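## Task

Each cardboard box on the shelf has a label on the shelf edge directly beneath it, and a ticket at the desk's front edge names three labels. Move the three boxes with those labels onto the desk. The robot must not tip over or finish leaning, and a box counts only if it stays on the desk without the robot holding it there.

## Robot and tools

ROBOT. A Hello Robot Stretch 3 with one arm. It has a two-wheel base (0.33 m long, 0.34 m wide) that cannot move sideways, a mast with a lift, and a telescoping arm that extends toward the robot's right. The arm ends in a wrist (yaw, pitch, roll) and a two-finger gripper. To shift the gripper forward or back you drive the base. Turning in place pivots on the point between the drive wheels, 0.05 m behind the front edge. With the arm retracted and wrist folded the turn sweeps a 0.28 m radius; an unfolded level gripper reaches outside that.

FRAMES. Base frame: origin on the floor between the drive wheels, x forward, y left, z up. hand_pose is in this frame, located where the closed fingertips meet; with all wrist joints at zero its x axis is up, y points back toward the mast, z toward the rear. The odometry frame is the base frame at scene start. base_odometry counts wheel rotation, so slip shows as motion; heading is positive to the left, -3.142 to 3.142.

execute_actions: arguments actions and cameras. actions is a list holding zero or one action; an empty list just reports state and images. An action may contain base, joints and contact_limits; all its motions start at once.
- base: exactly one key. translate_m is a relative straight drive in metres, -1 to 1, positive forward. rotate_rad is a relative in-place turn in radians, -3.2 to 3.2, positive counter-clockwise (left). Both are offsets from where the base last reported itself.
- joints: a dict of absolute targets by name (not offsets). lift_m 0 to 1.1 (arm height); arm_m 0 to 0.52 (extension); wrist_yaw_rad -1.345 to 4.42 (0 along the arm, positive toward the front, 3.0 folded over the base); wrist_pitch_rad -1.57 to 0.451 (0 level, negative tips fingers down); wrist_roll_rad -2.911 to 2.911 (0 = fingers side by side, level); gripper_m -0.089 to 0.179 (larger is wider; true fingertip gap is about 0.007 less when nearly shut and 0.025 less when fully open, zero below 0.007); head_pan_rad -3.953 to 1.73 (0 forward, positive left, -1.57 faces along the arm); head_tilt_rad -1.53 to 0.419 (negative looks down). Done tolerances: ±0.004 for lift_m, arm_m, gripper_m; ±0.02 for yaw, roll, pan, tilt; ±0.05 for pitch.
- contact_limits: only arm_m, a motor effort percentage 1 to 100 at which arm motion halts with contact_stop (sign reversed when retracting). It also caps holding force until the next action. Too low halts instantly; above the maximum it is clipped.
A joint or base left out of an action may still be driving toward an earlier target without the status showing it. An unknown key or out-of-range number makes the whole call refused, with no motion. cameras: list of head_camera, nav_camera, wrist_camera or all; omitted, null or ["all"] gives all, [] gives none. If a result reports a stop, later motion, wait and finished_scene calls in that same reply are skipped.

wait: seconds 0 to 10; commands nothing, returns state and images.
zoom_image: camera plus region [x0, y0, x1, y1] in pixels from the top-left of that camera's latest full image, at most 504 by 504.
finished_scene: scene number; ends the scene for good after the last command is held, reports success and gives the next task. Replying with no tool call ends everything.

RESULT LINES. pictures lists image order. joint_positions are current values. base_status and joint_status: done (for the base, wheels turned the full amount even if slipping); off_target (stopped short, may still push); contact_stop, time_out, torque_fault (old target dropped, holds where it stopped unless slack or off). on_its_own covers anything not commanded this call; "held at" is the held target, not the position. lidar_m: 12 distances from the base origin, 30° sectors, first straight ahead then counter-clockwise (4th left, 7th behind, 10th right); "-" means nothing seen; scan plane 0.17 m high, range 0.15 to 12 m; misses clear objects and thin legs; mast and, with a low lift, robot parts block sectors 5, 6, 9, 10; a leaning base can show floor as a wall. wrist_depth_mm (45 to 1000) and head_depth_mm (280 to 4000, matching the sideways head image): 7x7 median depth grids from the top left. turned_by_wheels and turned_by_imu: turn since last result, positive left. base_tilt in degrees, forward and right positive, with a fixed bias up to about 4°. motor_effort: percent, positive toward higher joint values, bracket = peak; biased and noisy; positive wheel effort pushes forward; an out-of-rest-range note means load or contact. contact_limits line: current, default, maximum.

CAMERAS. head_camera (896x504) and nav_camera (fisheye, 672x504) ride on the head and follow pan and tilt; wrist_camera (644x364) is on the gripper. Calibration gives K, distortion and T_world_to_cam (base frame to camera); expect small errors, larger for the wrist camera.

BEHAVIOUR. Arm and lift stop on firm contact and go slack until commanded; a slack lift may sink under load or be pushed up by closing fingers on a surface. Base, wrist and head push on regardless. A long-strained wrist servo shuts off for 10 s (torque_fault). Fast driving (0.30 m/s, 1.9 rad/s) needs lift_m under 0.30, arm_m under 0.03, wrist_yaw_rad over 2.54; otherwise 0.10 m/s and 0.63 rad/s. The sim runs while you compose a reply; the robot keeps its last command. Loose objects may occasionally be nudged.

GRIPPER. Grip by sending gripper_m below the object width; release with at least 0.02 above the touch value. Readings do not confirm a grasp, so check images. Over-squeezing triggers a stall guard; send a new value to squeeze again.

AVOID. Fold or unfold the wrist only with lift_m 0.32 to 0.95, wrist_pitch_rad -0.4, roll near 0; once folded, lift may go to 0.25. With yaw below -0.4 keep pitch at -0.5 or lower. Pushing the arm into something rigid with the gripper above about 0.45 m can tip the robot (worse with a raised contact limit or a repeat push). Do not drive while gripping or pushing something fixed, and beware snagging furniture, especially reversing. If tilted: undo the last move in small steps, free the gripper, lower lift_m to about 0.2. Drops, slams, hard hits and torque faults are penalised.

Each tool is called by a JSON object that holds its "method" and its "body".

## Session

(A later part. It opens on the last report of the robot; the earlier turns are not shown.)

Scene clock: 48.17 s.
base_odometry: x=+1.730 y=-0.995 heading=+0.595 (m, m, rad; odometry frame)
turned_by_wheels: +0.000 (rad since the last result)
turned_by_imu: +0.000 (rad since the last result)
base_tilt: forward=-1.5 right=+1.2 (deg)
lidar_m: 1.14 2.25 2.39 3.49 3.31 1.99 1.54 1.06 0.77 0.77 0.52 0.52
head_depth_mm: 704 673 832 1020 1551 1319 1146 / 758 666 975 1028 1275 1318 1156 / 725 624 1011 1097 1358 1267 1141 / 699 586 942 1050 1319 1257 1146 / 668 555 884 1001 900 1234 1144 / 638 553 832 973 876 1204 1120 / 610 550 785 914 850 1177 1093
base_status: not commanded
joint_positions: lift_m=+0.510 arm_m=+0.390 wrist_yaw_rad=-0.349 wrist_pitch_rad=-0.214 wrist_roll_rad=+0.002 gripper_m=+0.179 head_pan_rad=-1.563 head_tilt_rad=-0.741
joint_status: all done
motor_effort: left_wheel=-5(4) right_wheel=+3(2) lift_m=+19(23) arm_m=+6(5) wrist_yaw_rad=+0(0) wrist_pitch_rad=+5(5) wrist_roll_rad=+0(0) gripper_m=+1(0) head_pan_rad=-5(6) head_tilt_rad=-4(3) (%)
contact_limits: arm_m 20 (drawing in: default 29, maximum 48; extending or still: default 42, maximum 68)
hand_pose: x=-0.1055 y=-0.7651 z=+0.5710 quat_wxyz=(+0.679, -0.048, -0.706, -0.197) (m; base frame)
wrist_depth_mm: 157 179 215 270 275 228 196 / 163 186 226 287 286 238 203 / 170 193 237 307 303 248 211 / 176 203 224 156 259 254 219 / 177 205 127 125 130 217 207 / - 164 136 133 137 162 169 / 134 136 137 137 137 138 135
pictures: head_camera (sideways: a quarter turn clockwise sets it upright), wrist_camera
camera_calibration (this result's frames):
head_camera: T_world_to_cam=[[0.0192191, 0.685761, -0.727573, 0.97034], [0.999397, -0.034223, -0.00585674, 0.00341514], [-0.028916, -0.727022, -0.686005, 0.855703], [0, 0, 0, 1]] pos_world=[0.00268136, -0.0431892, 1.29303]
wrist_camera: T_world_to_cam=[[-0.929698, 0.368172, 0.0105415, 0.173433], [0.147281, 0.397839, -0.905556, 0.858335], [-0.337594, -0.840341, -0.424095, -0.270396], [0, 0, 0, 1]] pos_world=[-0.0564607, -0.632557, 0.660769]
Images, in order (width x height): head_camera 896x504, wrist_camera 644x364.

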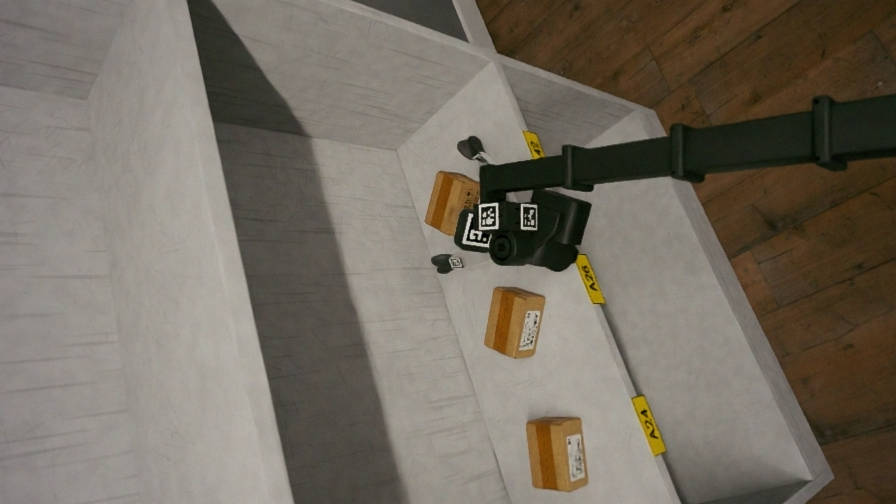

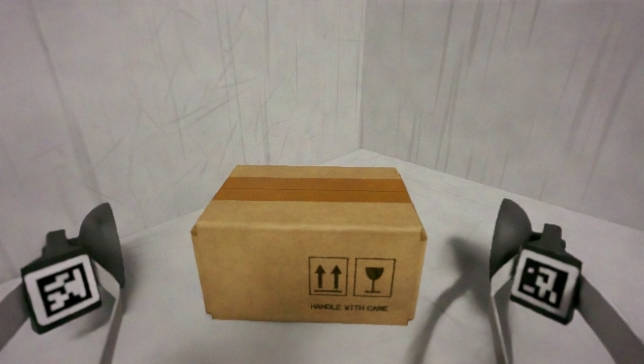

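{"method": "execute_actions", "body": {"actions": [{"joints": {"gripper_m": 0.045}}], "cameras": []}}

{"method": "execute_actions", "body": {"actions": [{"joints": {"lift_m": 0.535}}], "cameras": ["wrist_camera"]}}

Scene clock: 50.07 s.
base_odometry: x=+1.730 y=-0.995 heading=+0.595 (m, m, rad; odometry frame)
turned_by_wheels: +0.000 (rad since the last result)
turned_by_imu: +0.000 (rad since the last result)
base_tilt: forward=-1.4 right=+1.2 (deg)
lidar_m: 1.14 2.25 2.39 3.50 3.32 1.99 1.54 1.06 0.77 0.77 0.52 0.52
head_depth_mm: 701 672 832 1020 1545 1318 1149 / 757 666 978 1032 1271 1320 1154 / 724 623 1012 1095 1353 1262 1136 / 701 588 942 1053 1322 1255 1140 / 669 555 884 1002 900 1231 1143 / 637 552 834 972 875 1201 1120 / 610 550 785 916 853 1174 1097
base_status: not commanded
joint_positions: lift_m=+0.510 arm_m=+0.390 wrist_yaw_rad=-0.351 wrist_pitch_rad=-0.214 wrist_roll_rad=+0.002 gripper_m=+0.046 head_pan_rad=-1.563 head_tilt_rad=-0.741
joint_status: all done
motor_effort: left_wheel=-6(5) right_wheel=+4(4) lift_m=+18(18) arm_m=+6(7) wrist_yaw_rad=+2(2) wrist_pitch_rad=+5(5) wrist_roll_rad=+0(0) gripper_m=-20(95) head_pan_rad=-5(5) head_tilt_rad=-4(5) (%)
hand_pose: x=-0.1058 y=-0.7649 z=+0.5710 quat_wxyz=(+0.679, -0.048, -0.706, -0.197) (m; base frame)
wrist_depth_mm: 158 179 216 271 274 229 197 / 163 186 226 289 287 238 204 / 169 193 238 309 302 249 211 / 176 203 167 156 276 252 218 / 182 198 127 127 127 206 207 / 163 - 135 136 138 165 165 / - 136 137 137 137 137 138
pictures: none
No camera images: the call's "cameras" was empty. Leave "cameras" out to get every camera's image.

Scene clock: 51.07 s.
base_odometry: x=+1.730 y=-0.995 heading=+0.595 (m, m, rad; odometry frame)
turned_by_wheels: +0.000 (rad since the last result)
turned_by_imu: +0.000 (rad since the last result)
base_tilt: forward=-1.5 right=+1.2 (deg)
lidar_m: 1.14 2.25 2.40 3.48 3.33 1.99 1.54 1.06 0.77 0.77 0.52 0.52
head_depth_mm: 702 672 834 1019 1540 1316 1146 / 758 665 974 1030 1270 1320 1168 / 724 625 1009 1093 1354 1265 1147 / 701 588 941 1058 1319 1254 1139 / 669 555 882 1002 902 1231 1140 / 637 552 832 970 875 1203 1124 / 611 551 783 915 855 1177 1094
base_status: not commanded
joint_positions: lift_m=+0.535 arm_m=+0.390 wrist_yaw_rad=-0.351 wrist_pitch_rad=-0.224 wrist_roll_rad=+0.002 gripper_m=+0.046 head_pan_rad=-1.563 head_tilt_rad=-0.741
joint_status: all done
motor_effort: left_wheel=-4(5) right_wheel=+3(3) lift_m=+26(27) arm_m=+6(6) wrist_yaw_rad=+1(0) wrist_pitch_rad=+9(9) wrist_roll_rad=+0(0) gripper_m=-21(20) head_pan_rad=-5(6) head_tilt_rad=-4(3) (%)
hand_pose: x=-0.1055 y=-0.7642 z=+0.5930 quat_wxyz=(+0.678, -0.045, -0.706, -0.201) (m; base frame)
wrist_depth_mm: 158 178 215 271 274 228 197 / 163 185 226 288 289 238 204 / 169 195 239 307 301 249 211 / 177 203 169 158 295 261 220 / 182 205 127 127 127 245 223 / 186 - 135 135 138 195 196 / - 162 157 157 163 163 164
pictures: wrist_camera
camera_calibration (this result's frames):
wrist_camera: T_world_to_cam=[[-0.929252, 0.369288, 0.0108262, 0.173591], [0.151, 0.406385, -0.901138, 0.882221], [-0.337179, -0.83575, -0.433397, -0.251273], [0, 0, 0, 1]] pos_world=[-0.0566291, -0.632628, 0.684223]
Images, in order (width x height): wrist_camera 644x364.

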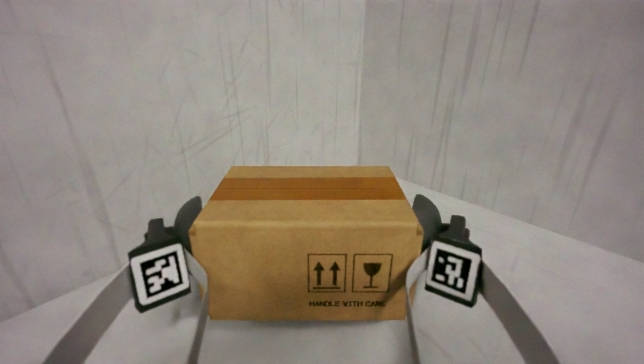

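{"method": "execute_actions", "body": {"actions": []}}

Scene clock: 51.53 s.
base_odometry: x=+1.730 y=-0.995 heading=+0.595 (m, m, rad; odometry frame)
turned_by_wheels: +0.000 (rad since the last result)
turned_by_imu: +0.000 (rad since the last result)
base_tilt: forward=-1.5 right=+1.3 (deg)
lidar_m: 1.14 2.25 2.40 3.49 3.31 1.99 1.54 1.06 0.77 0.77 0.52 0.52
head_depth_mm: 703 674 830 1022 1557 1319 1146 / 757 664 974 1030 1274 1322 1169 / 725 624 1016 1094 1355 1265 1146 / 699 587 946 1056 1323 1256 1142 / 668 555 884 1003 900 1229 1137 / 638 552 830 969 874 1204 1121 / 610 549 787 913 853 1170 1094
base_status: not commanded
joint_positions: lift_m=+0.535 arm_m=+0.390 wrist_yaw_rad=-0.351 wrist_pitch_rad=-0.224 wrist_roll_rad=+0.002 gripper_m=+0.046 head_pan_rad=-1.563 head_tilt_rad=-0.741
joint_status: all done
motor_effort: left_wheel=-5(5) right_wheel=+3(3) lift_m=+26(27) arm_m=+6(6) wrist_yaw_rad=+1(0) wrist_pitch_rad=+9(9) wrist_roll_rad=+0(0) gripper_m=-20(20) head_pan_rad=-4(6) head_tilt_rad=-4(3) (%)
hand_pose: x=-0.1055 y=-0.7642 z=+0.5930 quat_wxyz=(+0.678, -0.045, -0.706, -0.201) (m; base frame)
wrist_depth_mm: 158 179 216 269 274 229 196 / 163 186 226 288 287 238 204 / 170 195 238 308 303 249 212 / 177 204 169 158 296 261 219 / 183 206 127 127 127 245 223 / 186 - 136 135 138 195 196 / - 163 157 158 163 163 163
pictures: head_camera (sideways: a quarter turn clockwise sets it upright), nav_camera (sideways: a quarter turn counterclockwise sets it upright), wrist_camera
camera_calibration (this result's frames):
head_camera: T_world_to_cam=[[0.0192189, 0.685761, -0.727573, 0.97034], [0.999397, -0.0342226, -0.00585674, 0.00341514], [-0.0289158, -0.727022, -0.686005, 0.855703], [0, 0, 0, 1]] pos_world=[0.00268137, -0.0431892, 1.29303]
nav_camera: T_world_to_cam=[[0.0616802, -0.638502, 0.767145, -0.959951], [-0.997109, -0.073598, 0.0189136, 0.0344782], [0.044384, -0.766093, -0.641195, 0.795029], [0, 0, 0, 1]] pos_world=[0.0583019, -0.00132601, 1.24554]
wrist_camera: T_world_to_cam=[[-0.929252, 0.369288, 0.0108262, 0.173591], [0.151, 0.406385, -0.901138, 0.882221], [-0.337179, -0.83575, -0.433396, -0.251273], [0, 0, 0, 1]] pos_world=[-0.0566291, -0.632628, 0.684223]
Images, in order (width x height): head_camera 896x504, nav_camera 672x504, wrist_camera 644x364.

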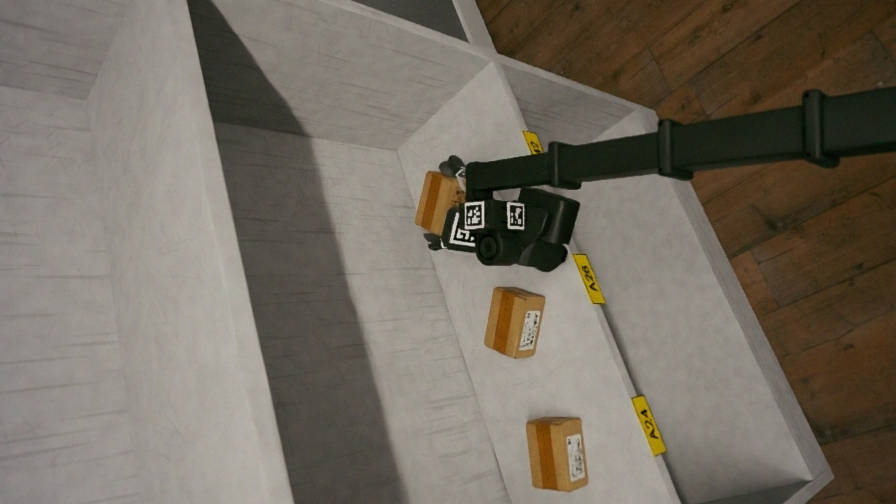

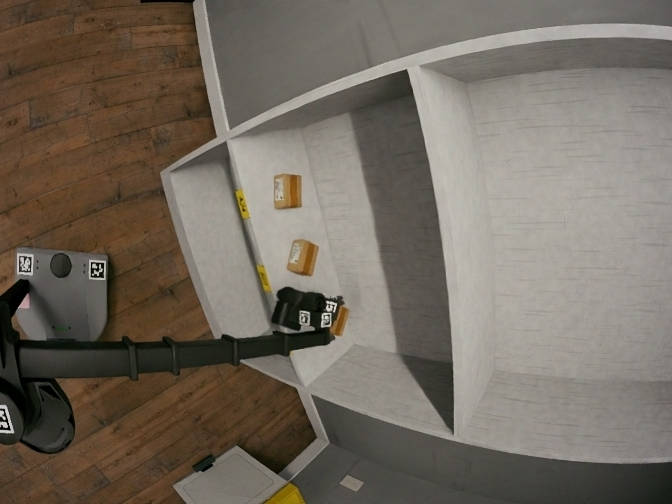

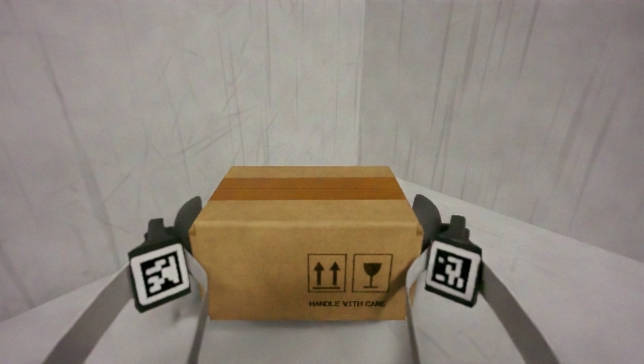

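{"method": "execute_actions", "body": {"actions": [{"joints": {"arm_m": 0.0, "lift_m": 0.545}}], "cameras": ["nav_camera"]}}

Scene clock: 55.67 s.
base_odometry: x=+1.730 y=-0.995 heading=+0.595 (m, m, rad; odometry frame)
turned_by_wheels: +0.000 (rad since the last result)
turned_by_imu: +0.001 (rad since the last result)
base_tilt: forward=-1.4 right=+1.2 (deg)
lidar_m: 1.14 2.25 2.39 3.46 3.30 1.99 1.54 1.06 0.77 0.77 0.52 0.52
head_depth_mm: 702 673 832 1020 1544 1310 1144 / 756 663 977 1033 1279 1302 1168 / 725 624 1010 1069 1358 711 - / 701 588 944 1042 953 1256 1150 / 670 555 886 1001 904 1233 1141 / 638 553 831 970 877 1209 1122 / 609 550 785 914 853 1178 1094
base_status: not commanded
joint_positions: lift_m=+0.545 arm_m=+0.001 wrist_yaw_rad=-0.350 wrist_pitch_rad=-0.225 wrist_roll_rad=+0.002 gripper_m=+0.046 head_pan_rad=-1.563 head_tilt_rad=-0.741
joint_status: all done
motor_effort: left_wheel=-4(5) right_wheel=+3(3) lift_m=+26(27) arm_m=-4(6) wrist_yaw_rad=+2(1) wrist_pitch_rad=+9(9) wrist_roll_rad=+0(0) gripper_m=-20(20) head_pan_rad=-5(4) head_tilt_rad=-3(4) (%)
hand_pose: x=-0.1054 y=-0.3754 z=+0.6028 quat_wxyz=(+0.678, -0.044, -0.706, -0.201) (m; base frame)
wrist_depth_mm: 420 485 584 548 - - - / 431 501 601 583 - - - / 343 482 520 522 - - 869 / 316 347 170 158 - - 760 / 272 293 127 127 127 - 781 / 500 - 135 135 138 960 823 / 512 644 678 704 831 818 806
pictures: nav_camera (sideways: a quarter turn counterclockwise sets it upright)
camera_calibration (this result's frames):
nav_camera: T_world_to_cam=[[0.0616792, -0.638502, 0.767145, -0.95995], [-0.997109, -0.0735963, 0.0189136, 0.0344782], [0.0443827, -0.766093, -0.641195, 0.795029], [0, 0, 0, 1]] pos_world=[0.0583019, -0.0013261, 1.24554]
Images, in order (width x height): nav_camera 672x504.

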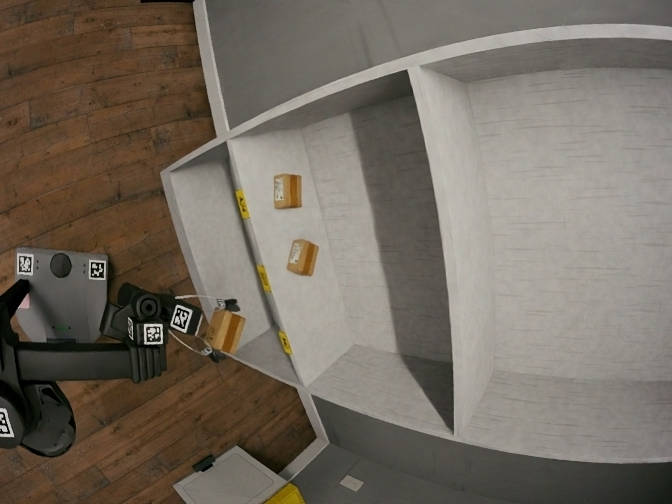

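{"method": "execute_actions", "body": {"actions": [{"base": {"rotate_rad": -1.10}, "joints": {"lift_m": 0.33, "wrist_yaw_rad": 2.62, "wrist_pitch_rad": -0.4, "head_pan_rad": -3.14, "head_tilt_rad": -0.4}}], "cameras": ["nav_camera", "wrist_camera"]}}

Scene clock: 58.70 s.
base_odometry: x=+1.730 y=-0.995 heading=-0.505 (m, m, rad; odometry frame)
turned_by_wheels: -1.100 (rad since the last result)
turned_by_imu: -1.111 (rad since the last result)
base_tilt: forward=-1.5 right=+1.3 (deg)
lidar_m: 0.59 0.52 1.14 2.25 2.35 3.27 3.31 2.10 1.56 1.06 0.77 0.78
head_depth_mm: 3404 3766 - 3139 2177 1646 1337 / 3458 3702 - 3126 2159 1652 1339 / 3456 3692 - 3121 2173 1653 1340 / 3483 3743 - 3092 2150 1653 1339 / 3471 3683 - 3120 2162 1668 1339 / 3481 3773 - 3119 2157 1652 1334 / 3477 3739 - 3093 2164 1650 1332
base_status: done
joint_positions: lift_m=+0.330 arm_m=+0.001 wrist_yaw_rad=+2.618 wrist_pitch_rad=-0.422 wrist_roll_rad=+0.002 gripper_m=+0.046 head_pan_rad=-3.133 head_tilt_rad=-0.408
joint_status: all done
motor_effort: left_wheel=+3(10) right_wheel=-4(8) lift_m=+19(24) arm_m=-4(5) wrist_yaw_rad=+2(1) wrist_pitch_rad=+9(9) wrist_roll_rad=+0(0) gripper_m=-20(20) head_pan_rad=-4(54) head_tilt_rad=+4(22) (%)
hand_pose: x=+0.0906 y=+0.0480 z=+0.3419 quat_wxyz=(+0.322, +0.707, -0.036, +0.629) (m; base frame)
wrist_depth_mm: - - - - - 778 416 / - - - - - 817 481 / 972 972 998 988 985 841 577 / 784 779 169 158 778 570 601 / 640 659 127 127 127 548 510 / 559 - 136 136 137 533 458 / - 484 466 464 479 480 458
pictures: nav_camera (sideways: a quarter turn counterclockwise sets it upright), wrist_camera
camera_calibration (this result's frames):
nav_camera: T_world_to_cam=[[-0.353021, -0.0597751, 0.933704, -1.17463], [-0.0646695, 0.997129, 0.0393848, 0.00212629], [-0.933378, -0.0464785, -0.355874, 0.429754], [0, 0, 0, 1]] pos_world=[-0.0134104, -0.0523596, 1.24961]
wrist_camera: T_world_to_cam=[[0.853316, -0.521146, 0.0160651, -0.0619351], [-0.303053, -0.520815, -0.798067, 0.346651], [0.424276, 0.676135, -0.602355, 0.300954], [0, 0, 0, 1]] pos_world=[0.0302159, -0.055222, 0.458927]
Images, in order (width x height): nav_camera 672x504, wrist_camera 644x364.

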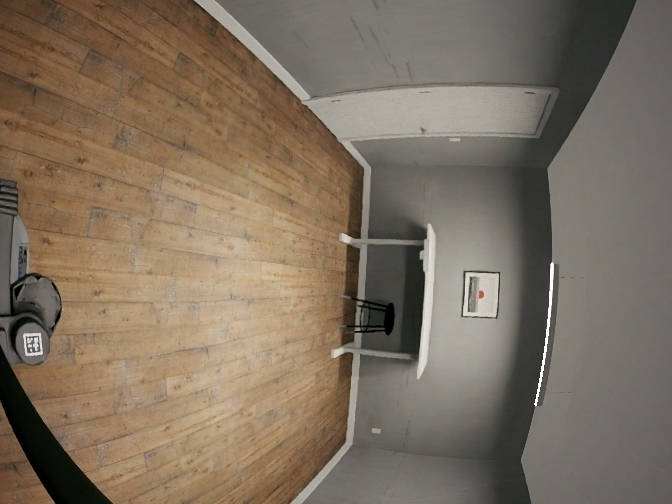

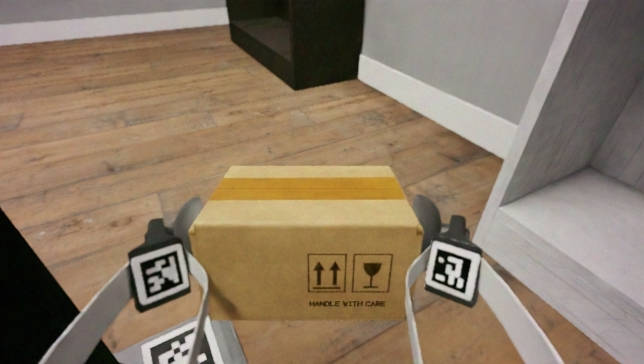

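{"method": "execute_actions", "body": {"actions": [{"base": {"translate_m": -1.0}, "joints": {"lift_m": 0.29}}], "cameras": []}}

{"method": "execute_actions", "body": {"actions": [{"base": {"translate_m": -1.0}}], "cameras": ["nav_camera"]}}

Scene clock: 64.13 s.
base_odometry: x=+0.855 y=-0.511 heading=-0.505 (m, m, rad; odometry frame)
turned_by_wheels: +0.000 (rad since the last result)
turned_by_imu: +0.003 (rad since the last result)
base_tilt: forward=-1.4 right=+1.3 (deg)
lidar_m: 1.50 1.84 2.34 2.27 2.38 2.60 2.33 2.03 1.53 1.49 1.39 1.53
head_depth_mm: 2540 2739 2992 2945 2181 1649 1339 / 2542 2713 3003 2948 2165 1654 1337 / 2530 2736 2966 2948 2166 1655 1342 / 2536 2729 3009 3110 2169 1642 1342 / 2556 2753 3064 2926 2162 1653 1345 / 2549 2722 2998 3087 2150 1659 1345 / 2561 2778 3008 3133 2168 1659 1335
base_status: done
joint_positions: lift_m=+0.290 arm_m=+0.001 wrist_yaw_rad=+2.619 wrist_pitch_rad=-0.422 wrist_roll_rad=+0.002 gripper_m=+0.046 head_pan_rad=-3.133 head_tilt_rad=-0.408
joint_status: all done
motor_effort: left_wheel=+3(10) right_wheel=-4(12) lift_m=+19(17) arm_m=-4(4) wrist_yaw_rad=+2(1) wrist_pitch_rad=+8(8) wrist_roll_rad=+0(0) gripper_m=-20(20) head_pan_rad=-5(4) head_tilt_rad=+3(4) (%)
hand_pose: x=+0.0905 y=+0.0481 z=+0.3019 quat_wxyz=(+0.322, +0.707, -0.035, +0.629) (m; base frame)
wrist_depth_mm: - - - - - - - / - - - - - - - / 894 889 899 900 906 904 919 / 704 706 169 158 706 711 717 / 588 603 127 127 127 594 592 / 510 - 135 135 138 506 508 / - - 423 424 433 437 436
pictures: none
No camera images: the call's "cameras" was empty. Leave "cameras" out to get every camera's image.

Scene clock: 69.13 s.
base_odometry: x=-0.021 y=-0.027 heading=-0.505 (m, m, rad; odometry frame)
turned_by_wheels: +0.000 (rad since the last result)
turned_by_imu: +0.003 (rad since the last result)
base_tilt: forward=-1.4 right=+1.2 (deg)
lidar_m: 2.50 2.73 2.37 2.30 2.41 1.38 1.39 2.01 1.48 1.44 1.53 2.13
head_depth_mm: 1666 1804 1465 2087 2074 1654 1341 / 1649 1804 1462 1759 2151 1664 1337 / 1636 1814 1648 2166 2073 1656 1344 / 1652 1803 1640 2165 2171 1657 1344 / 1670 1811 1466 2171 2166 1658 1344 / 1673 1801 1465 2116 1986 1652 1339 / 1673 1813 1635 2172 2170 1653 1330
base_status: done
joint_positions: lift_m=+0.290 arm_m=+0.001 wrist_yaw_rad=+2.619 wrist_pitch_rad=-0.422 wrist_roll_rad=+0.002 gripper_m=+0.046 head_pan_rad=-3.133 head_tilt_rad=-0.407
joint_status: not commanded
motor_effort: left_wheel=+2(10) right_wheel=-4(12) lift_m=+19(19) arm_m=-4(4) wrist_yaw_rad=+2(1) wrist_pitch_rad=+8(8) wrist_roll_rad=+0(0) gripper_m=-20(20) head_pan_rad=-4(5) head_tilt_rad=+4(4) (%)
hand_pose: x=+0.0905 y=+0.0481 z=+0.3019 quat_wxyz=(+0.322, +0.707, -0.035, +0.629) (m; base frame)
wrist_depth_mm: - - - - - - - / - - - - - - - / 890 913 889 916 894 902 906 / 706 706 170 158 715 725 715 / 590 605 127 127 127 594 592 / 510 - 135 135 138 504 502 / - - 421 424 434 434 438
pictures: nav_camera (sideways: a quarter turn counterclockwise sets it upright)
camera_calibration (this result's frames):
nav_camera: T_world_to_cam=[[-0.352095, -0.0597458, 0.934055, -1.1751], [-0.0645701, 0.997133, 0.0394407, 0.00205293], [-0.933734, -0.0464252, -0.354944, 0.428546], [0, 0, 0, 1]] pos_world=[-0.0134656, -0.0523589, 1.24964]
Images, in order (width x height): nav_camera 672x504.

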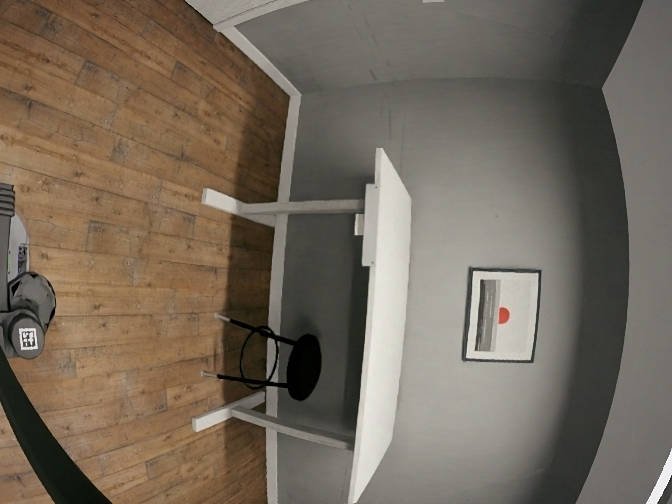

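{"method": "execute_actions", "body": {"actions": [{"base": {"translate_m": -0.5}, "joints": {"lift_m": 0.72}}], "cameras": ["head_camera"]}}

Scene clock: 75.73 s.
base_odometry: x=-0.458 y=+0.215 heading=-0.505 (m, m, rad; odometry frame)
turned_by_wheels: +0.000 (rad since the last result)
turned_by_imu: +0.002 (rad since the last result)
base_tilt: forward=-1.4 right=+1.2 (deg)
lidar_m: 3.00 3.21 2.38 2.32 2.01 0.91 1.45 1.08 1.47 1.43 1.51 2.11
head_depth_mm: 1214 1327 1395 831 1224 1549 1344 / 1203 1330 1392 831 1695 1555 1341 / 1210 1330 1397 831 1776 1663 1390 / 1212 1340 1392 833 1782 1664 1342 / 1224 1334 1402 830 1768 1653 1341 / 1230 1329 1402 830 1764 1606 1336 / 1231 1337 1393 828 1235 1546 1300
base_status: done
joint_positions: lift_m=+0.720 arm_m=+0.001 wrist_yaw_rad=+2.619 wrist_pitch_rad=-0.423 wrist_roll_rad=+0.002 gripper_m=+0.046 head_pan_rad=-3.133 head_tilt_rad=-0.407
joint_status: all done
motor_effort: left_wheel=+2(8) right_wheel=-4(12) lift_m=+26(26) arm_m=-4(4) wrist_yaw_rad=+2(1) wrist_pitch_rad=+9(8) wrist_roll_rad=+0(0) gripper_m=-20(21) head_pan_rad=-5(4) head_tilt_rad=+3(3) (%)
hand_pose: x=+0.0904 y=+0.0481 z=+0.7314 quat_wxyz=(+0.322, +0.707, -0.035, +0.629) (m; base frame)
wrist_depth_mm: - - - - - - - / - - - - - - - / - - - - - - - / - - 169 157 - - - / - - 127 127 127 - - / - - 135 136 138 - - / - 869 856 860 887 878 893
pictures: head_camera (sideways: a quarter turn clockwise sets it upright)
camera_calibration (this result's frames):
head_camera: T_world_to_cam=[[0.4098, -0.0210271, -0.911933, 1.20833], [-0.0330318, -0.999421, 0.00820075, -0.00858884], [-0.911577, 0.0267621, -0.410257, 0.502333], [0, 0, 0, 1]] pos_world=[-0.0375421, 0.0033804, 1.30807]
Images, in order (width x height): head_camera 896x504.

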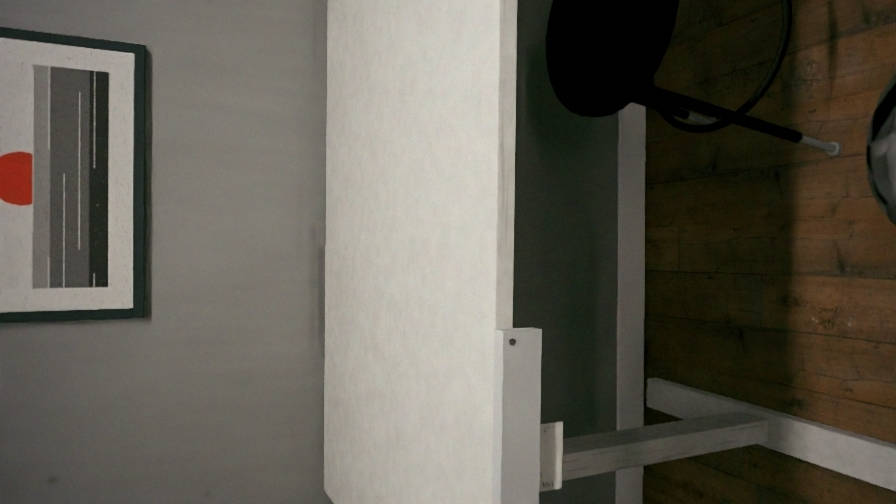

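{"method": "execute_actions", "body": {"actions": [{"base": {"rotate_rad": -1.65}, "joints": {"lift_m": 0.94, "wrist_yaw_rad": 0.0, "wrist_pitch_rad": -0.3, "head_pan_rad": -1.57, "head_tilt_rad": -0.5}}], "cameras": ["head_camera", "wrist_camera"]}}

Scene clock: 79.50 s.
base_odometry: x=-0.458 y=+0.215 heading=-2.155 (m, m, rad; odometry frame)
turned_by_wheels: -1.650 (rad since the last result)
turned_by_imu: -1.666 (rad since the last result)
base_tilt: forward=-1.4 right=+1.3 (deg)
lidar_m: 1.42 1.45 1.95 3.00 3.38 2.43 2.32 2.18 0.94 0.91 1.08 1.49
head_depth_mm: 1258 1378 1077 820 1146 - - / 1236 1368 1073 823 1188 - - / 1214 1357 1073 820 1503 - - / 1202 1344 1073 816 1126 - - / 1192 1325 1070 816 1806 1539 1268 / 1197 1319 1067 729 1795 1534 1262 / 1192 1307 1061 728 1733 1443 1259
base_status: done
joint_positions: lift_m=+0.940 arm_m=+0.001 wrist_yaw_rad=+0.001 wrist_pitch_rad=-0.332 wrist_roll_rad=+0.002 gripper_m=+0.046 head_pan_rad=-1.577 head_tilt_rad=-0.494
joint_status: all done
motor_effort: left_wheel=+2(10) right_wheel=-4(9) lift_m=+26(25) arm_m=-4(4) wrist_yaw_rad=+0(1) wrist_pitch_rad=+12(12) wrist_roll_rad=+0(0) gripper_m=-20(21) head_pan_rad=+4(54) head_tilt_rad=-3(12) (%)
hand_pose: x=-0.0213 y=-0.3803 z=+0.9722 quat_wxyz=(+0.697, +0.117, -0.698, -0.117) (m; base frame)
wrist_depth_mm: - - - - - - - / 508 513 515 517 520 521 527 / 405 411 433 - - - 891 / - - 172 159 - - - / - - 127 128 127 - - / - - 135 136 138 - - / - - - - - - -
pictures: head_camera (sideways: a quarter turn clockwise sets it upright), wrist_camera
camera_calibration (this result's frames):
head_camera: T_world_to_cam=[[0.0275095, 0.486576, -0.873205, 1.16014], [0.998825, -0.048241, 0.00458576, -0.0101761], [-0.039893, -0.872305, -0.487331, 0.597308], [0, 0, 0, 1]] pos_world=[0.00207756, -0.0439539, 1.30418]
wrist_camera: T_world_to_cam=[[-0.999578, 0.0255934, 0.0137259, -0.0291145], [0.00185209, 0.527843, -0.84934, 1.04784], [-0.0289826, -0.848956, -0.527668, 0.355522], [0, 0, 0, 1]] pos_world=[-0.020739, -0.250528, 1.07797]
Images, in order (width x height): head_camera 896x504, wrist_camera 644x364.

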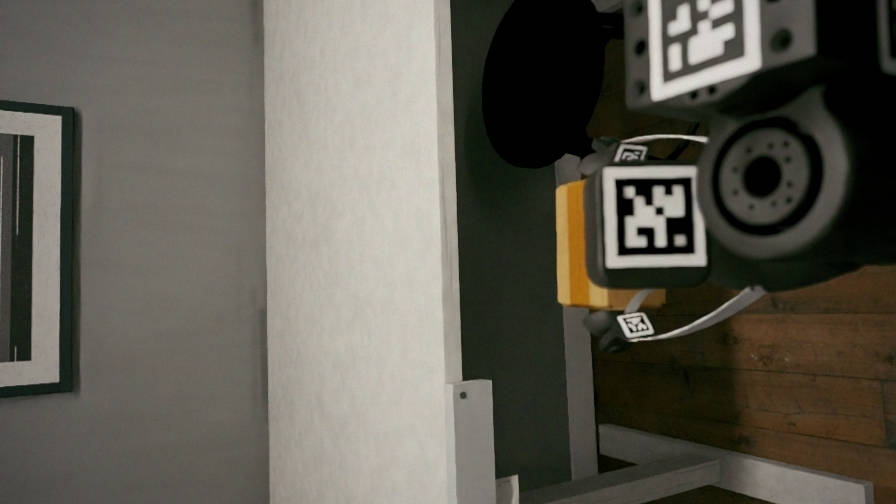

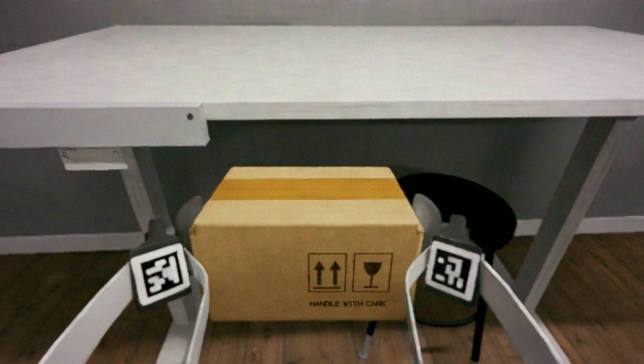

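{"method": "execute_actions", "body": {"actions": [{"joints": {"arm_m": 0.39, "lift_m": 0.945, "wrist_pitch_rad": -0.19}, "contact_limits": {"arm_m": 20}}], "cameras": ["head_camera", "wrist_camera"]}}

Scene clock: 83.63 s.
base_odometry: x=-0.458 y=+0.215 heading=-2.155 (m, m, rad; odometry frame)
turned_by_wheels: +0.000 (rad since the last result)
turned_by_imu: +0.001 (rad since the last result)
base_tilt: forward=-1.5 right=+1.3 (deg)
lidar_m: 1.42 1.45 1.95 3.00 3.39 2.44 2.32 2.19 0.94 0.91 1.08 1.49
head_depth_mm: 1253 1388 1079 - 1485 1450 1273 / 1234 1371 1270 1288 1183 1492 1271 / 1209 1355 - 1719 1808 1494 1270 / 1204 1336 1344 1701 1831 1530 1266 / 1189 1330 1065 815 1807 1535 1266 / 1192 1318 1063 729 1801 1527 1266 / 1189 1301 1059 727 1738 1441 1264
base_status: not commanded
joint_positions: lift_m=+0.945 arm_m=+0.390 wrist_yaw_rad=+0.000 wrist_pitch_rad=-0.223 wrist_roll_rad=+0.002 gripper_m=+0.046 head_pan_rad=-1.577 head_tilt_rad=-0.494
joint_status: all done
motor_effort: left_wheel=+3(3) right_wheel=-4(4) lift_m=+26(29) arm_m=+6(7) wrist_yaw_rad=+1(0) wrist_pitch_rad=+13(14) wrist_roll_rad=+0(0) gripper_m=-21(21) head_pan_rad=+4(4) head_tilt_rad=-3(3) (%)
contact_limits: arm_m 20 (drawing in: default 29, maximum 48; extending or still: default 42, maximum 68)
hand_pose: x=-0.0214 y=-0.7792 z=+1.0032 quat_wxyz=(+0.702, +0.079, -0.703, -0.079) (m; base frame)
wrist_depth_mm: 723 728 740 747 761 781 795 / 757 775 784 795 811 813 829 / 506 506 511 508 511 513 517 / 342 343 171 159 341 345 343 / 257 263 127 128 128 259 258 / 205 - 135 135 138 207 207 / 178 172 167 167 172 172 174
pictures: head_camera (sideways: a quarter turn clockwise sets it upright), wrist_camera
camera_calibration (this result's frames):
head_camera: T_world_to_cam=[[0.0275102, 0.486675, -0.87315, 1.16007], [0.998825, -0.0482416, 0.004581, -0.0101699], [-0.0398927, -0.87225, -0.48743, 0.597437], [0, 0, 0, 1]] pos_world=[0.00207755, -0.0439542, 1.30417]
wrist_camera: T_world_to_cam=[[-0.999569, 0.0272855, 0.010803, -0.0151612], [0.00207434, 0.432893, -0.901443, 1.26301], [-0.0292729, -0.901032, -0.432763, -0.102569], [0, 0, 0, 1]] pos_world=[-0.0207771, -0.638753, 1.09431]
Images, in order (width x height): head_camera 896x504, wrist_camera 644x364.

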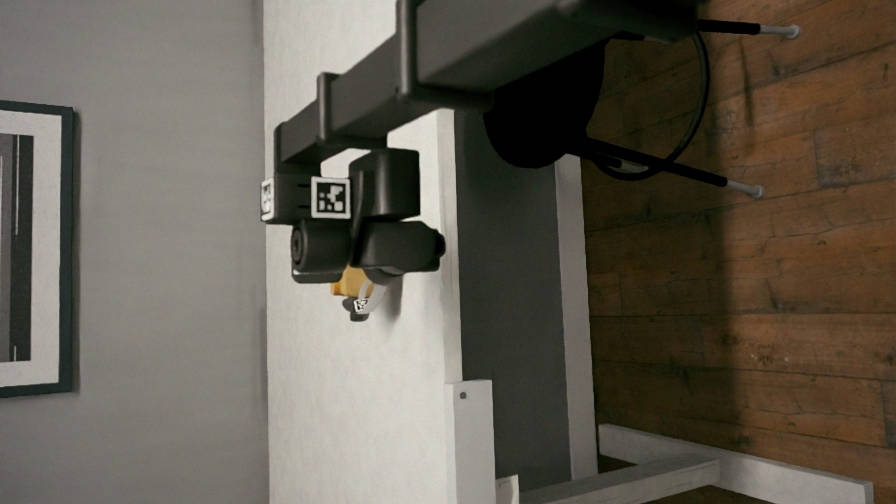

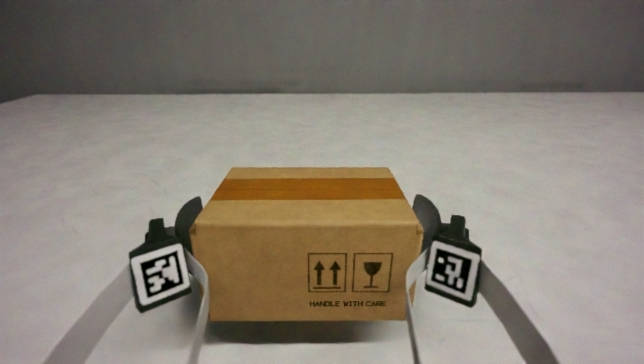

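{"method": "execute_actions", "body": {"actions": [{"joints": {"lift_m": 0.916}}], "cameras": ["wrist_camera"]}}

Scene clock: 84.77 s.
base_odometry: x=-0.458 y=+0.215 heading=-2.155 (m, m, rad; odometry frame)
turned_by_wheels: +0.000 (rad since the last result)
turned_by_imu: +0.000 (rad since the last result)
base_tilt: forward=-1.5 right=+1.3 (deg)
lidar_m: 1.42 1.45 1.95 3.00 3.38 2.44 2.32 2.18 0.94 0.91 1.08 1.50
head_depth_mm: 1258 1378 1078 774 - 1469 1269 / 1235 1365 1164 - 1212 1496 1271 / 1212 1354 1268 1747 1804 1495 1263 / 1198 1344 1259 1728 1812 1529 1269 / 1187 1329 1067 814 1792 1526 1273 / 1199 1321 1064 730 1797 1534 1261 / 1190 1308 1058 727 1735 1442 1266
base_status: not commanded
joint_positions: lift_m=+0.916 arm_m=+0.390 wrist_yaw_rad=+0.000 wrist_pitch_rad=-0.221 wrist_roll_rad=+0.002 gripper_m=+0.046 head_pan_rad=-1.577 head_tilt_rad=-0.494
joint_status: all done
motor_effort: left_wheel=+3(3) right_wheel=-4(4) lift_m=+19(24) arm_m=+7(6) wrist_yaw_rad=+0(0) wrist_pitch_rad=+11(12) wrist_roll_rad=+0(0) gripper_m=-21(19) head_pan_rad=+4(5) head_tilt_rad=-3(2) (%)
hand_pose: x=-0.0214 y=-0.7793 z=+0.9751 quat_wxyz=(+0.702, +0.078, -0.703, -0.078) (m; base frame)
wrist_depth_mm: 723 728 742 768 765 776 780 / 758 758 774 781 788 792 815 / 409 414 415 412 416 419 420 / 276 277 171 159 278 280 280 / 207 213 127 128 128 209 209 / 167 - 135 135 138 168 168 / - 139 139 139 139 140 140
pictures: wrist_camera
camera_calibration (this result's frames):
wrist_camera: T_world_to_cam=[[-0.999569, 0.0273062, 0.0107508, -0.0147865], [0.00207595, 0.431217, -0.902246, 1.23721], [-0.0292728, -0.901835, -0.431088, -0.117129], [0, 0, 0, 1]] pos_world=[-0.0207772, -0.638733, 1.06593]
Images, in order (width x height): wrist_camera 644x364.

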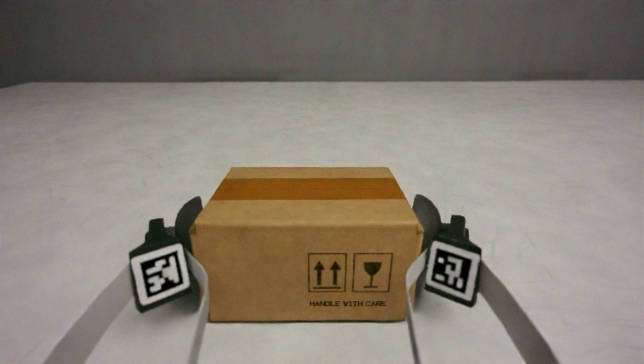

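Touching down (pitch changed slightly). Release.

{"method": "execute_actions", "body": {"actions": [{"joints": {"gripper_m": 0.15}}], "cameras": ["wrist_camera"]}}

{"method": "execute_actions", "body": {"actions": [{"joints": {"arm_m": 0.22, "lift_m": 0.925}}], "cameras": ["wrist_camera"]}}

Scene clock: 86.40 s.
base_odometry: x=-0.458 y=+0.215 heading=-2.155 (m, m, rad; odometry frame)
turned_by_wheels: +0.000 (rad since the last result)
turned_by_imu: +0.000 (rad since the last result)
base_tilt: forward=-1.4 right=+1.3 (deg)
lidar_m: 1.43 1.45 1.95 3.00 3.37 2.44 2.32 2.18 0.94 0.91 1.08 1.49
head_depth_mm: 1262 1379 1075 776 - 1463 1271 / 1230 1370 1157 - 1218 1487 1273 / 1210 1357 1258 1745 1799 1489 1269 / 1200 1345 1258 1729 1829 1540 1269 / 1189 1329 1066 815 1807 1530 1264 / 1194 1314 1065 730 1809 1527 1263 / 1190 1303 1060 727 1726 1445 1265
base_status: not commanded
joint_positions: lift_m=+0.916 arm_m=+0.390 wrist_yaw_rad=+0.000 wrist_pitch_rad=-0.214 wrist_roll_rad=+0.002 gripper_m=+0.150 head_pan_rad=-1.577 head_tilt_rad=-0.494
joint_status: all done
motor_effort: left_wheel=+3(2) right_wheel=-4(4) lift_m=+19(19) arm_m=+6(6) wrist_yaw_rad=+0(0) wrist_pitch_rad=+9(12) wrist_roll_rad=+0(0) gripper_m=+0(82) head_pan_rad=+5(4) head_tilt_rad=-2(3) (%)
hand_pose: x=-0.0214 y=-0.7799 z=+0.9770 quat_wxyz=(+0.703, +0.076, -0.703, -0.076) (m; base frame)
wrist_depth_mm: 730 726 748 748 762 768 792 / 744 762 760 778 797 808 819 / 425 428 429 427 431 434 435 / 282 284 267 166 285 285 286 / 211 224 128 128 138 225 213 / - 166 135 135 140 - 171 / 136 141 141 141 141 142 142
pictures: wrist_camera
camera_calibration (this result's frames):
wrist_camera: T_world_to_cam=[[-0.999569, 0.0273861, 0.0105423, -0.0145238], [0.00207681, 0.42437, -0.905486, 1.23697], [-0.0292716, -0.905075, -0.424244, -0.126081], [0, 0, 0, 1]] pos_world=[-0.0207771, -0.638646, 1.06672]
Images, in order (width x height): wrist_camera 644x364.

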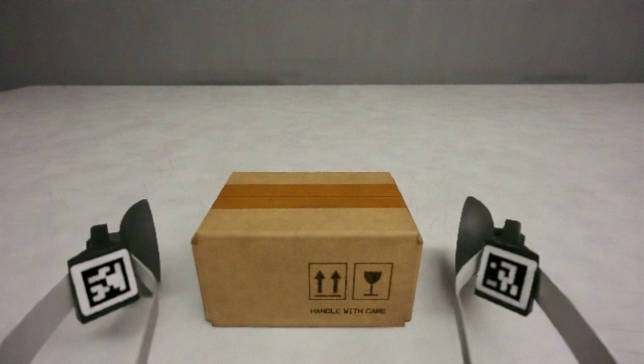

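Scene clock: 88.90 s.
base_odometry: x=-0.458 y=+0.215 heading=-2.155 (m, m, rad; odometry frame)
turned_by_wheels: +0.000 (rad since the last result)
turned_by_imu: +0.000 (rad since the last result)
base_tilt: forward=-1.4 right=+1.2 (deg)
lidar_m: 1.42 1.45 1.95 3.00 3.36 2.44 2.31 2.19 0.94 0.91 1.08 1.49
head_depth_mm: 1253 1382 1075 776 - 1446 1267 / 1235 1368 1072 - 1748 1495 1272 / 1213 1352 1070 - 1772 1492 1265 / 1200 1342 1069 - 1802 1533 1271 / 1193 1325 1064 816 1810 1542 1270 / 1191 1310 1065 729 1812 1530 1273 / 1194 1308 1064 727 1741 1444 1264
base_status: not commanded
joint_positions: lift_m=+0.925 arm_m=+0.220 wrist_yaw_rad=+0.000 wrist_pitch_rad=-0.213 wrist_roll_rad=+0.002 gripper_m=+0.150 head_pan_rad=-1.577 head_tilt_rad=-0.494
joint_status: all done
motor_effort: left_wheel=+2(3) right_wheel=-4(4) lift_m=+25(28) arm_m=-4(3) wrist_yaw_rad=+0(0) wrist_pitch_rad=+8(9) wrist_roll_rad=+0(0) gripper_m=+0(0) head_pan_rad=+3(4) head_tilt_rad=-3(2) (%)
hand_pose: x=-0.0214 y=-0.6107 z=+0.9858 quat_wxyz=(+0.703, +0.075, -0.703, -0.075) (m; base frame)
wrist_depth_mm: 882 878 894 909 923 945 949 / 915 919 932 930 961 982 998 / 457 463 464 291 467 470 468 / 306 305 306 295 308 310 309 / 228 241 233 235 239 243 243 / 210 - - - 810 - - / - - - - 966 619 811
pictures: wrist_camera
camera_calibration (this result's frames):
wrist_camera: T_world_to_cam=[[-0.999569, 0.0274203, 0.010516, -0.01921], [0.00208722, 0.423508, -0.90589, 1.17304], [-0.0292934, -0.905477, -0.423382, 0.0297177], [0, 0, 0, 1]] pos_world=[-0.0207796, -0.469354, 1.07543]
Images, in order (width x height): wrist_camera 644x364.

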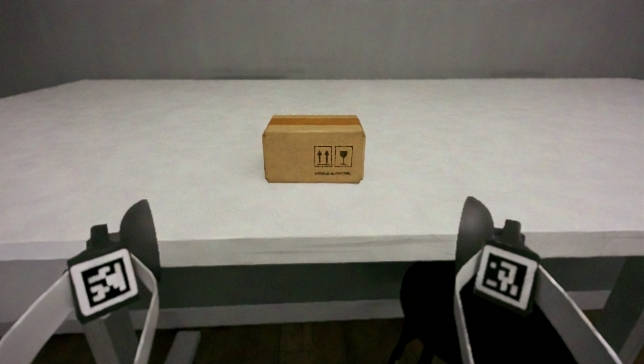

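{"method": "execute_actions", "body": {"actions": [{"base": {"rotate_rad": 1.741}, "joints": {"arm_m": 0.0, "lift_m": 0.58, "wrist_yaw_rad": 2.62, "wrist_pitch_rad": -0.4, "gripper_m": 0.06, "head_pan_rad": 0.0, "head_tilt_rad": -0.3}}], "cameras": ["nav_camera"]}}

{"method": "execute_actions", "body": {"actions": [{"base": {"translate_m": 1.0}, "joints": {"lift_m": 0.29}}], "cameras": []}}

{"method": "execute_actions", "body": {"actions": [{"base": {"translate_m": 1.0}}], "cameras": ["head_camera", "nav_camera"]}}

Scene clock: 93.37 s.
base_odometry: x=-0.458 y=+0.215 heading=-0.414 (m, m, rad; odometry frame)
turned_by_wheels: +1.741 (rad since the last result)
turned_by_imu: +1.759 (rad since the last result)
base_tilt: forward=-1.5 right=+1.2 (deg)
lidar_m: 3.01 2.95 2.34 2.31 1.28 0.91 1.08 1.08 1.44 1.43 1.56 2.35
head_depth_mm: 2807 3057 3233 3383 2518 1826 1447 / 2794 2990 3222 3389 2511 1827 1439 / 2842 3029 3207 3371 2502 1824 1437 / 2864 3024 3277 3419 2498 1842 1438 / 2927 3115 3320 3509 2507 1839 1444 / 2988 3201 3340 3542 2530 1843 1443 / 2990 3185 3381 3536 2515 1850 1444
base_status: done
joint_positions: lift_m=+0.580 arm_m=+0.001 wrist_yaw_rad=+2.619 wrist_pitch_rad=-0.413 wrist_roll_rad=+0.002 gripper_m=+0.060 head_pan_rad=-0.007 head_tilt_rad=-0.310
joint_status: all done
motor_effort: left_wheel=-4(9) right_wheel=+3(9) lift_m=+19(22) arm_m=-4(5) wrist_yaw_rad=+1(1) wrist_pitch_rad=+5(8) wrist_roll_rad=+0(0) gripper_m=-1(82) head_pan_rad=+5(56) head_tilt_rad=+3(18) (%)
hand_pose: x=+0.0912 y=+0.0491 z=+0.5941 quat_wxyz=(+0.319, +0.706, -0.039, +0.631) (m; base frame)
wrist_depth_mm: - - - - - - - / - - - - - - - / - - - - - - - / - - - - - - - / 998 - - - - - - / 877 841 826 847 829 851 868 / - 732 754 746 745 741 742
pictures: nav_camera (sideways: a quarter turn counterclockwise sets it upright)
camera_calibration (this result's frames):
nav_camera: T_world_to_cam=[[0.260162, 0.0549217, 0.964002, -1.21794], [0.0449668, -0.997987, 0.0447224, -0.00549686], [0.964517, 0.0317131, -0.262108, 0.296144], [0, 0, 0, 1]] pos_world=[0.0314729, 0.0520139, 1.25196]
Images, in order (width x height): nav_camera 672x504.

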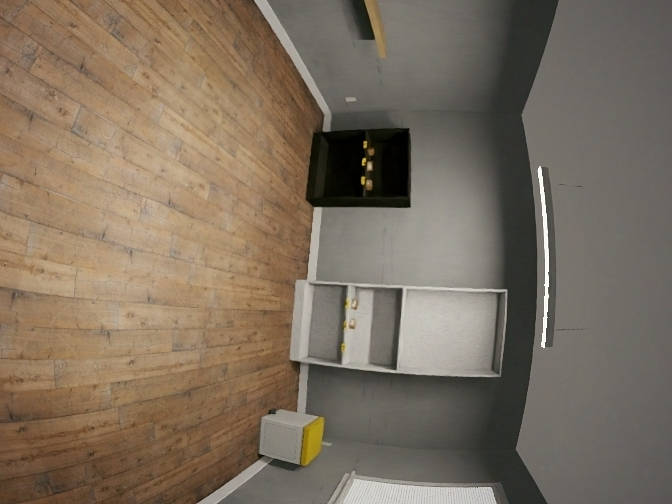

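Scene clock: 100.13 s.
base_odometry: x=+0.457 y=-0.187 heading=-0.414 (m, m, rad; odometry frame)
turned_by_wheels: +0.000 (rad since the last result)
turned_by_imu: -0.001 (rad since the last result)
base_tilt: forward=-1.5 right=+1.3 (deg)
lidar_m: 2.00 2.24 2.23 2.20 2.37 2.09 2.07 1.97 1.58 1.56 1.69 1.81
head_depth_mm: 1911 2038 2130 2284 2256 1839 1444 / 1932 2047 2213 2299 2319 1847 1446 / 1954 2073 2217 2335 2323 1838 1441 / 1967 2114 2250 2422 2373 1834 1447 / 2038 2169 2324 2491 2523 1841 1446 / 2042 2178 2322 2501 2524 1836 1441 / 2071 2207 2331 2453 2404 1843 1445
base_status: done
joint_positions: lift_m=+0.290 arm_m=+0.001 wrist_yaw_rad=+2.619 wrist_pitch_rad=-0.413 wrist_roll_rad=+0.002 gripper_m=+0.060 head_pan_rad=-0.007 head_tilt_rad=-0.309
joint_status: all done
motor_effort: left_wheel=-4(13) right_wheel=+3(12) lift_m=+19(18) arm_m=-4(4) wrist_yaw_rad=+1(2) wrist_pitch_rad=+5(5) wrist_roll_rad=+0(0) gripper_m=+0(0) head_pan_rad=+4(5) head_tilt_rad=+5(5) (%)
hand_pose: x=+0.0910 y=+0.0491 z=+0.3039 quat_wxyz=(+0.319, +0.706, -0.039, +0.631) (m; base frame)
wrist_depth_mm: - - - - - - - / - - - - - - - / 899 917 921 916 922 932 933 / 708 722 727 726 726 725 734 / 588 591 620 596 602 597 596 / 520 500 489 503 489 506 504 / - - 443 439 440 440 440
pictures: none
No camera images: the call's "cameras" was empty. Leave "cameras" out to get every camera's image.

Scene clock: 105.23 s.
base_odometry: x=+1.373 y=-0.590 heading=-0.414 (m, m, rad; odometry frame)
turned_by_wheels: +0.000 (rad since the last result)
turned_by_imu: -0.001 (rad since the last result)
base_tilt: forward=-1.5 right=+1.3 (deg)
lidar_m: 1.00 1.34 1.92 2.08 2.24 3.02 2.78 2.15 1.70 1.30 1.33 1.26
head_depth_mm: 1048 1115 1177 1265 1345 1482 1334 / 1055 1127 1183 1286 1352 1508 1335 / 1064 1132 1187 1287 1351 1517 1338 / 1121 1190 1274 1366 1482 1611 1448 / 1130 1205 1290 1384 1496 1625 1450 / 1138 1212 1300 1400 1511 1650 1440 / 1147 1225 1310 1413 1538 1646 1439
base_status: done
joint_positions: lift_m=+0.290 arm_m=+0.001 wrist_yaw_rad=+2.619 wrist_pitch_rad=-0.414 wrist_roll_rad=+0.002 gripper_m=+0.060 head_pan_rad=-0.007 head_tilt_rad=-0.309
joint_status: not commanded
motor_effort: left_wheel=-3(12) right_wheel=+2(11) lift_m=+19(19) arm_m=-4(4) wrist_yaw_rad=+1(1) wrist_pitch_rad=+5(5) wrist_roll_rad=+0(0) gripper_m=+0(1) head_pan_rad=+3(5) head_tilt_rad=+4(3) (%)
hand_pose: x=+0.0910 y=+0.0491 z=+0.3039 quat_wxyz=(+0.319, +0.706, -0.039, +0.631) (m; base frame)
wrist_depth_mm: - - - - - - - / - - - - - - - / 903 922 909 934 924 915 939 / 720 726 718 720 726 727 731 / 590 587 616 595 604 599 598 / 514 498 488 504 489 511 507 / - - 443 442 437 441 443
pictures: head_camera (sideways: a quarter turn clockwise sets it upright), nav_camera (sideways: a quarter turn counterclockwise sets it upright)
camera_calibration (this result's frames):
head_camera: T_world_to_cam=[[-0.317585, 0.0267295, -0.947853, 1.25965], [0.0474868, 0.998797, 0.0122553, -0.0143599], [0.94704, -0.0411184, -0.318472, 0.371549], [0, 0, 0, 1]] pos_world=[0.0488567, -0.00404974, 1.31247]
nav_camera: T_world_to_cam=[[0.259231, 0.0549401, 0.964251, -1.21826], [0.0449696, -0.997985, 0.0447724, -0.00556201], [0.964768, 0.0317556, -0.261179, 0.294934], [0, 0, 0, 1]] pos_world=[0.0315185, 0.0520148, 1.25199]
Images, in order (width x height): head_camera 896x504, nav_camera 672x504.

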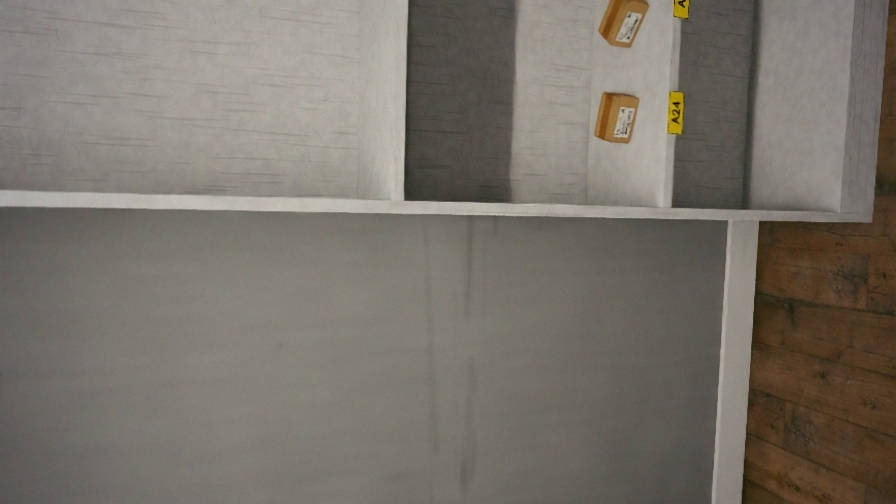

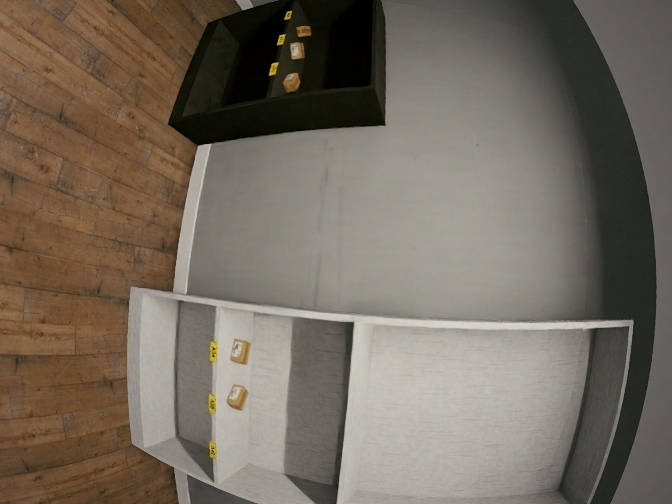

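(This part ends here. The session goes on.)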